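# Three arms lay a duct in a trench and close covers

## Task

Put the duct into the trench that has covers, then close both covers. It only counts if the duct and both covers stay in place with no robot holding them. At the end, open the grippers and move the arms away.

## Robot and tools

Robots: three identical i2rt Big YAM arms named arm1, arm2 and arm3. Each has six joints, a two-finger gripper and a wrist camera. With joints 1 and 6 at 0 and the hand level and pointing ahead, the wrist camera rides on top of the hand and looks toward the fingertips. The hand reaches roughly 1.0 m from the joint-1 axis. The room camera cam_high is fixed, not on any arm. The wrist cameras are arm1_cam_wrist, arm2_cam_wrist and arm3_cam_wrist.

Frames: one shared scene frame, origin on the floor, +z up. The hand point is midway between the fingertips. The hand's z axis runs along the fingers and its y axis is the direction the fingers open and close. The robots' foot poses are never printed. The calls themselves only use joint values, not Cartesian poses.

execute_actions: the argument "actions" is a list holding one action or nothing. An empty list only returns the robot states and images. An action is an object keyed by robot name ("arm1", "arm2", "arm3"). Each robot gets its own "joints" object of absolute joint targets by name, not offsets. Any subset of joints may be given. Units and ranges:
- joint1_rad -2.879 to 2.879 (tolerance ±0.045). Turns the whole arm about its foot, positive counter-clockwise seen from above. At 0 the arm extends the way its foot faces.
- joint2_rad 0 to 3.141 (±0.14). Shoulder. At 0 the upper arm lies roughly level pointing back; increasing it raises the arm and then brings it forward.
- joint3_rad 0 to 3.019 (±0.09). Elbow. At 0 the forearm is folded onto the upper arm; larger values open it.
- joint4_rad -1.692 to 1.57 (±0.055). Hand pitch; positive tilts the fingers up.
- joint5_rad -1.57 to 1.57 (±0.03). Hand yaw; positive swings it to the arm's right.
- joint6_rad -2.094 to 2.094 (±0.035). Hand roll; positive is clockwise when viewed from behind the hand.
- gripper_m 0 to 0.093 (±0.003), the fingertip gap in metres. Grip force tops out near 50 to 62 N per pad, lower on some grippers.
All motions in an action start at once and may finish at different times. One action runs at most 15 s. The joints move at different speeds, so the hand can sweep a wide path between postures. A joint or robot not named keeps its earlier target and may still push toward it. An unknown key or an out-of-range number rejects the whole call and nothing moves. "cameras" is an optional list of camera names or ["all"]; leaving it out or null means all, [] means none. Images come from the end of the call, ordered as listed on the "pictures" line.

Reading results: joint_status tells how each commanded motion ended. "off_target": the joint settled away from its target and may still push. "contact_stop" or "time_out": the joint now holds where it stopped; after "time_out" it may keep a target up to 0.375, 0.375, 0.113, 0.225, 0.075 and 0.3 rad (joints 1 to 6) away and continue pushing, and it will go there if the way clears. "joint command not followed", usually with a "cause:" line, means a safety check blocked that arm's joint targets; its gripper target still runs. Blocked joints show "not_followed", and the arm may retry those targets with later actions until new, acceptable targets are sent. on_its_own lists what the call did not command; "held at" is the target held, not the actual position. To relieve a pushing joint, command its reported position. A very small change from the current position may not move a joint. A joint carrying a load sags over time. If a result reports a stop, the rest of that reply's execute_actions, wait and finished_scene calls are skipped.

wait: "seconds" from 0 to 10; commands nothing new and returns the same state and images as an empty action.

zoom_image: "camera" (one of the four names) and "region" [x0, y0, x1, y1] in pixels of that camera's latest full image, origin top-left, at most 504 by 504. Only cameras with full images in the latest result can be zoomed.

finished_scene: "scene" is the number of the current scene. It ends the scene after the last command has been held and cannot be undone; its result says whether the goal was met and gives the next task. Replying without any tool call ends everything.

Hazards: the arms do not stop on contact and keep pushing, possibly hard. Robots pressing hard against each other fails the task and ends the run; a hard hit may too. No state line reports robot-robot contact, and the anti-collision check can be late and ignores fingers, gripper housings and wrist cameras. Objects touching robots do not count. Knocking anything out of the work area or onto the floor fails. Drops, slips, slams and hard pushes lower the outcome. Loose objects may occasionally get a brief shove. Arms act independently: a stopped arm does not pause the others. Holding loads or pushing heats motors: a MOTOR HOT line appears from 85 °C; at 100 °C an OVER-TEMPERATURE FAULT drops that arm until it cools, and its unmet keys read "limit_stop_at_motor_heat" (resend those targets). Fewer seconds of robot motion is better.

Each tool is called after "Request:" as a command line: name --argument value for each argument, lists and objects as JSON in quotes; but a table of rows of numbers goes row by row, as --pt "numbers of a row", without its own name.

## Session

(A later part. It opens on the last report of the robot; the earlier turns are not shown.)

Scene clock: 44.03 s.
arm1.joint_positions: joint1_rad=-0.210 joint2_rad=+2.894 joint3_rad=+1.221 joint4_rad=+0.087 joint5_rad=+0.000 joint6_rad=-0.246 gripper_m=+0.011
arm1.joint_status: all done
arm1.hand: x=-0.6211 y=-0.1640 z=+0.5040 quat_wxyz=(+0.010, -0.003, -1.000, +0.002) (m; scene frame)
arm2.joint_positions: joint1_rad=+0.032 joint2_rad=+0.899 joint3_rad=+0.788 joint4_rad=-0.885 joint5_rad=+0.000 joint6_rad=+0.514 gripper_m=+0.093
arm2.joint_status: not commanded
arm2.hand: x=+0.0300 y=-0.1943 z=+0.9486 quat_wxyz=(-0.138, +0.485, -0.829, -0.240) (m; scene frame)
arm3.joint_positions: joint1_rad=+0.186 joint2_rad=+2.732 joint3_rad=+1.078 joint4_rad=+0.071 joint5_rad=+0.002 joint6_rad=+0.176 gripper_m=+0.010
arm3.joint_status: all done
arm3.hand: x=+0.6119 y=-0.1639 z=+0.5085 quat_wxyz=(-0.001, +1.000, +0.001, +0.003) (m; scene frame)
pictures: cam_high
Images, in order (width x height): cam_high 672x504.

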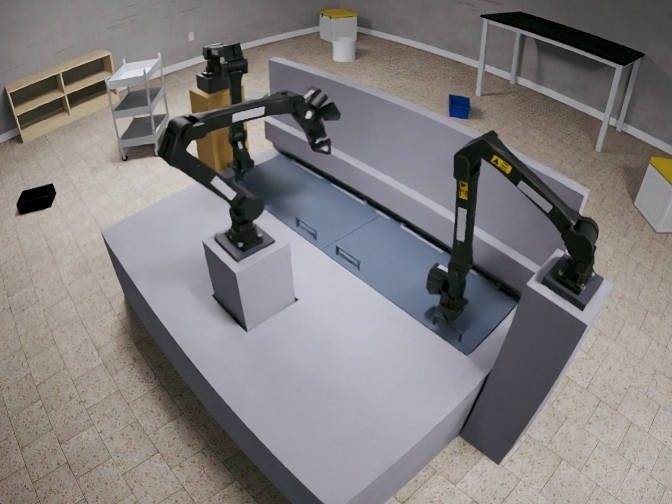

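Request:
execute_actions --actions '[{"arm1":{"joints":{"joint2_rad":2.885,"joint3_rad":1.25}},"arm3":{"joints":{"joint2_rad":2.735,"joint3_rad":1.105}}}]' --cameras '[]'

Scene clock: 44.73 s.
arm1.joint_positions: joint1_rad=-0.210 joint2_rad=+2.895 joint3_rad=+1.222 joint4_rad=+0.087 joint5_rad=+0.000 joint6_rad=-0.246 gripper_m=+0.011
arm1.joint_status: all done
arm1.hand: x=-0.6213 y=-0.1639 z=+0.5035 quat_wxyz=(+0.010, -0.003, -1.000, +0.002) (m; scene frame)
arm2.joint_positions: joint1_rad=+0.032 joint2_rad=+0.899 joint3_rad=+0.788 joint4_rad=-0.885 joint5_rad=+0.000 joint6_rad=+0.514 gripper_m=+0.093
arm2.joint_status: not commanded
arm2.hand: x=+0.0300 y=-0.1943 z=+0.9486 quat_wxyz=(-0.138, +0.485, -0.829, -0.240) (m; scene frame)
arm3.joint_positions: joint1_rad=+0.186 joint2_rad=+2.735 joint3_rad=+1.079 joint4_rad=+0.071 joint5_rad=+0.002 joint6_rad=+0.176 gripper_m=+0.010
arm3.joint_status: all done
arm3.hand: x=+0.6131 y=-0.1637 z=+0.5074 quat_wxyz=(-0.001, +1.000, +0.000, +0.004) (m; scene frame)
pictures: none
No camera images: the call's "cameras" was empty. Leave "cameras" out to get every camera's image.

Request:
execute_actions --actions '[{"arm1":{"joints":{"gripper_m":0.05}},"arm3":{"joints":{"gripper_m":0.05}}}]' --cameras '[]'

Request:
execute_actions --actions '[{"arm1":{"joints":{"joint2_rad":2.3,"joint3_rad":0.86,"joint4_rad":-0.13}},"arm3":{"joints":{"joint2_rad":2.12,"joint3_rad":0.79,"joint4_rad":-0.24}}}]'

Scene clock: 45.43 s.
arm1.joint_positions: joint1_rad=-0.210 joint2_rad=+2.895 joint3_rad=+1.251 joint4_rad=+0.102 joint5_rad=+0.000 joint6_rad=-0.246 gripper_m=+0.050
arm1.joint_status: all done
arm1.hand: x=-0.6000 y=-0.1694 z=+0.5026 quat_wxyz=(-0.011, -0.003, -1.000, +0.007) (m; scene frame)
arm2.joint_positions: joint1_rad=+0.032 joint2_rad=+0.899 joint3_rad=+0.788 joint4_rad=-0.885 joint5_rad=+0.000 joint6_rad=+0.514 gripper_m=+0.093
arm2.joint_status: not commanded
arm2.hand: x=+0.0300 y=-0.1943 z=+0.9486 quat_wxyz=(-0.138, +0.485, -0.829, -0.240) (m; scene frame)
arm3.joint_positions: joint1_rad=+0.186 joint2_rad=+2.735 joint3_rad=+1.102 joint4_rad=+0.086 joint5_rad=+0.002 joint6_rad=+0.178 gripper_m=+0.050
arm3.joint_status: all done
arm3.hand: x=+0.5957 y=-0.1668 z=+0.5069 quat_wxyz=(+0.002, +1.000, +0.000, -0.014) (m; scene frame)
pictures: none
No camera images: the call's "cameras" was empty. Leave "cameras" out to get every camera's image.

Scene clock: 46.77 s.
arm1.joint_positions: joint1_rad=-0.210 joint2_rad=+2.287 joint3_rad=+0.864 joint4_rad=-0.124 joint5_rad=+0.000 joint6_rad=-0.246 gripper_m=+0.050
arm1.joint_status: all done
arm1.hand: x=-0.5992 y=-0.1678 z=+0.7205 quat_wxyz=(-0.010, -0.003, -1.000, +0.007) (m; scene frame)
arm2.joint_positions: joint1_rad=+0.032 joint2_rad=+0.899 joint3_rad=+0.788 joint4_rad=-0.885 joint5_rad=+0.000 joint6_rad=+0.514 gripper_m=+0.093
arm2.joint_status: not commanded
arm2.hand: x=+0.0300 y=-0.1943 z=+0.9486 quat_wxyz=(-0.138, +0.485, -0.829, -0.240) (m; scene frame)
arm3.joint_positions: joint1_rad=+0.186 joint2_rad=+2.112 joint3_rad=+0.792 joint4_rad=-0.230 joint5_rad=+0.002 joint6_rad=+0.178 gripper_m=+0.050
arm3.joint_status: all done
arm3.hand: x=+0.6000 y=-0.1657 z=+0.7200 quat_wxyz=(+0.002, +1.000, +0.000, -0.012) (m; scene frame)
pictures: arm1_cam_wrist, arm2_cam_wrist, arm3_cam_wrist, cam_high
Images, in order (width x height): arm1_cam_wrist 672x504, arm2_cam_wrist 672x504, arm3_cam_wrist 672x504, cam_high 672x504.

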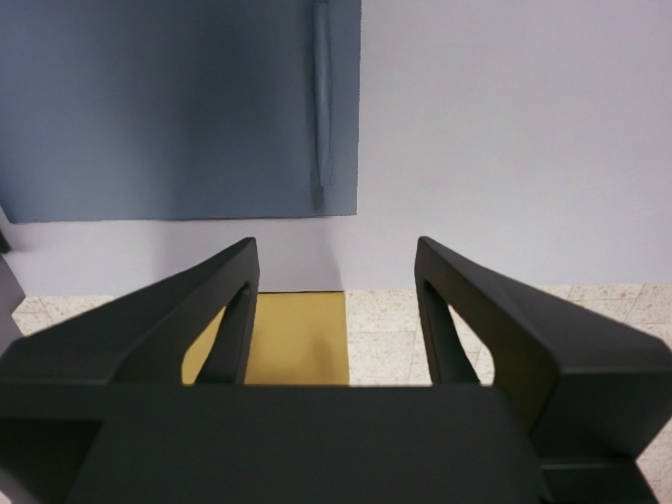

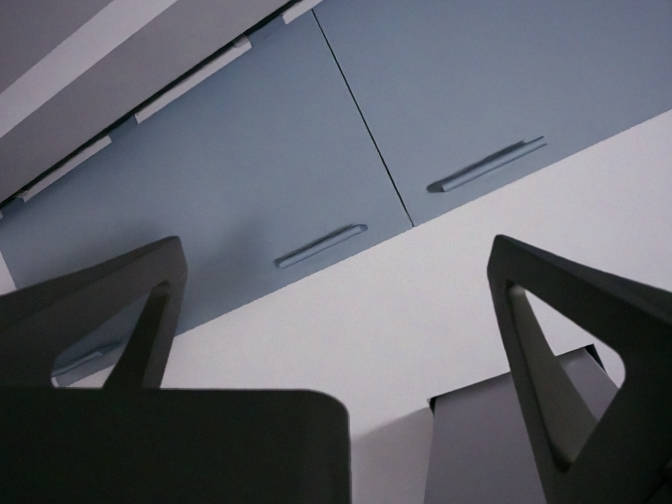

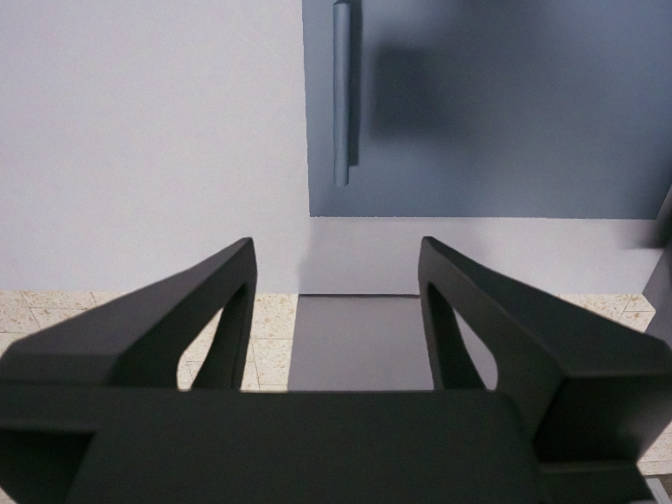

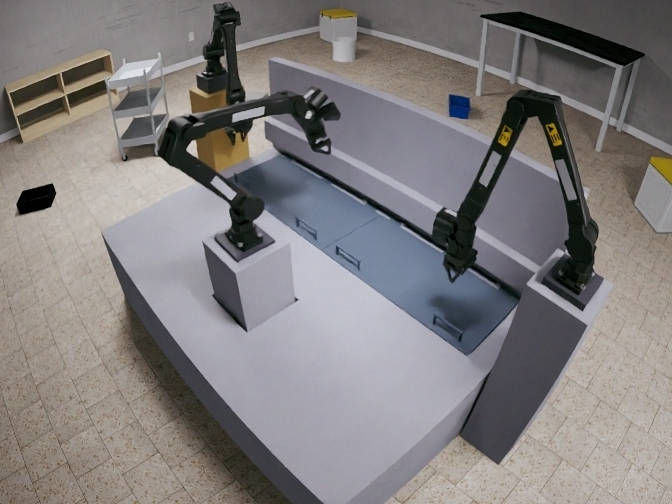

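Request:
finished_scene --scene 1

The scene is finished: the task was done.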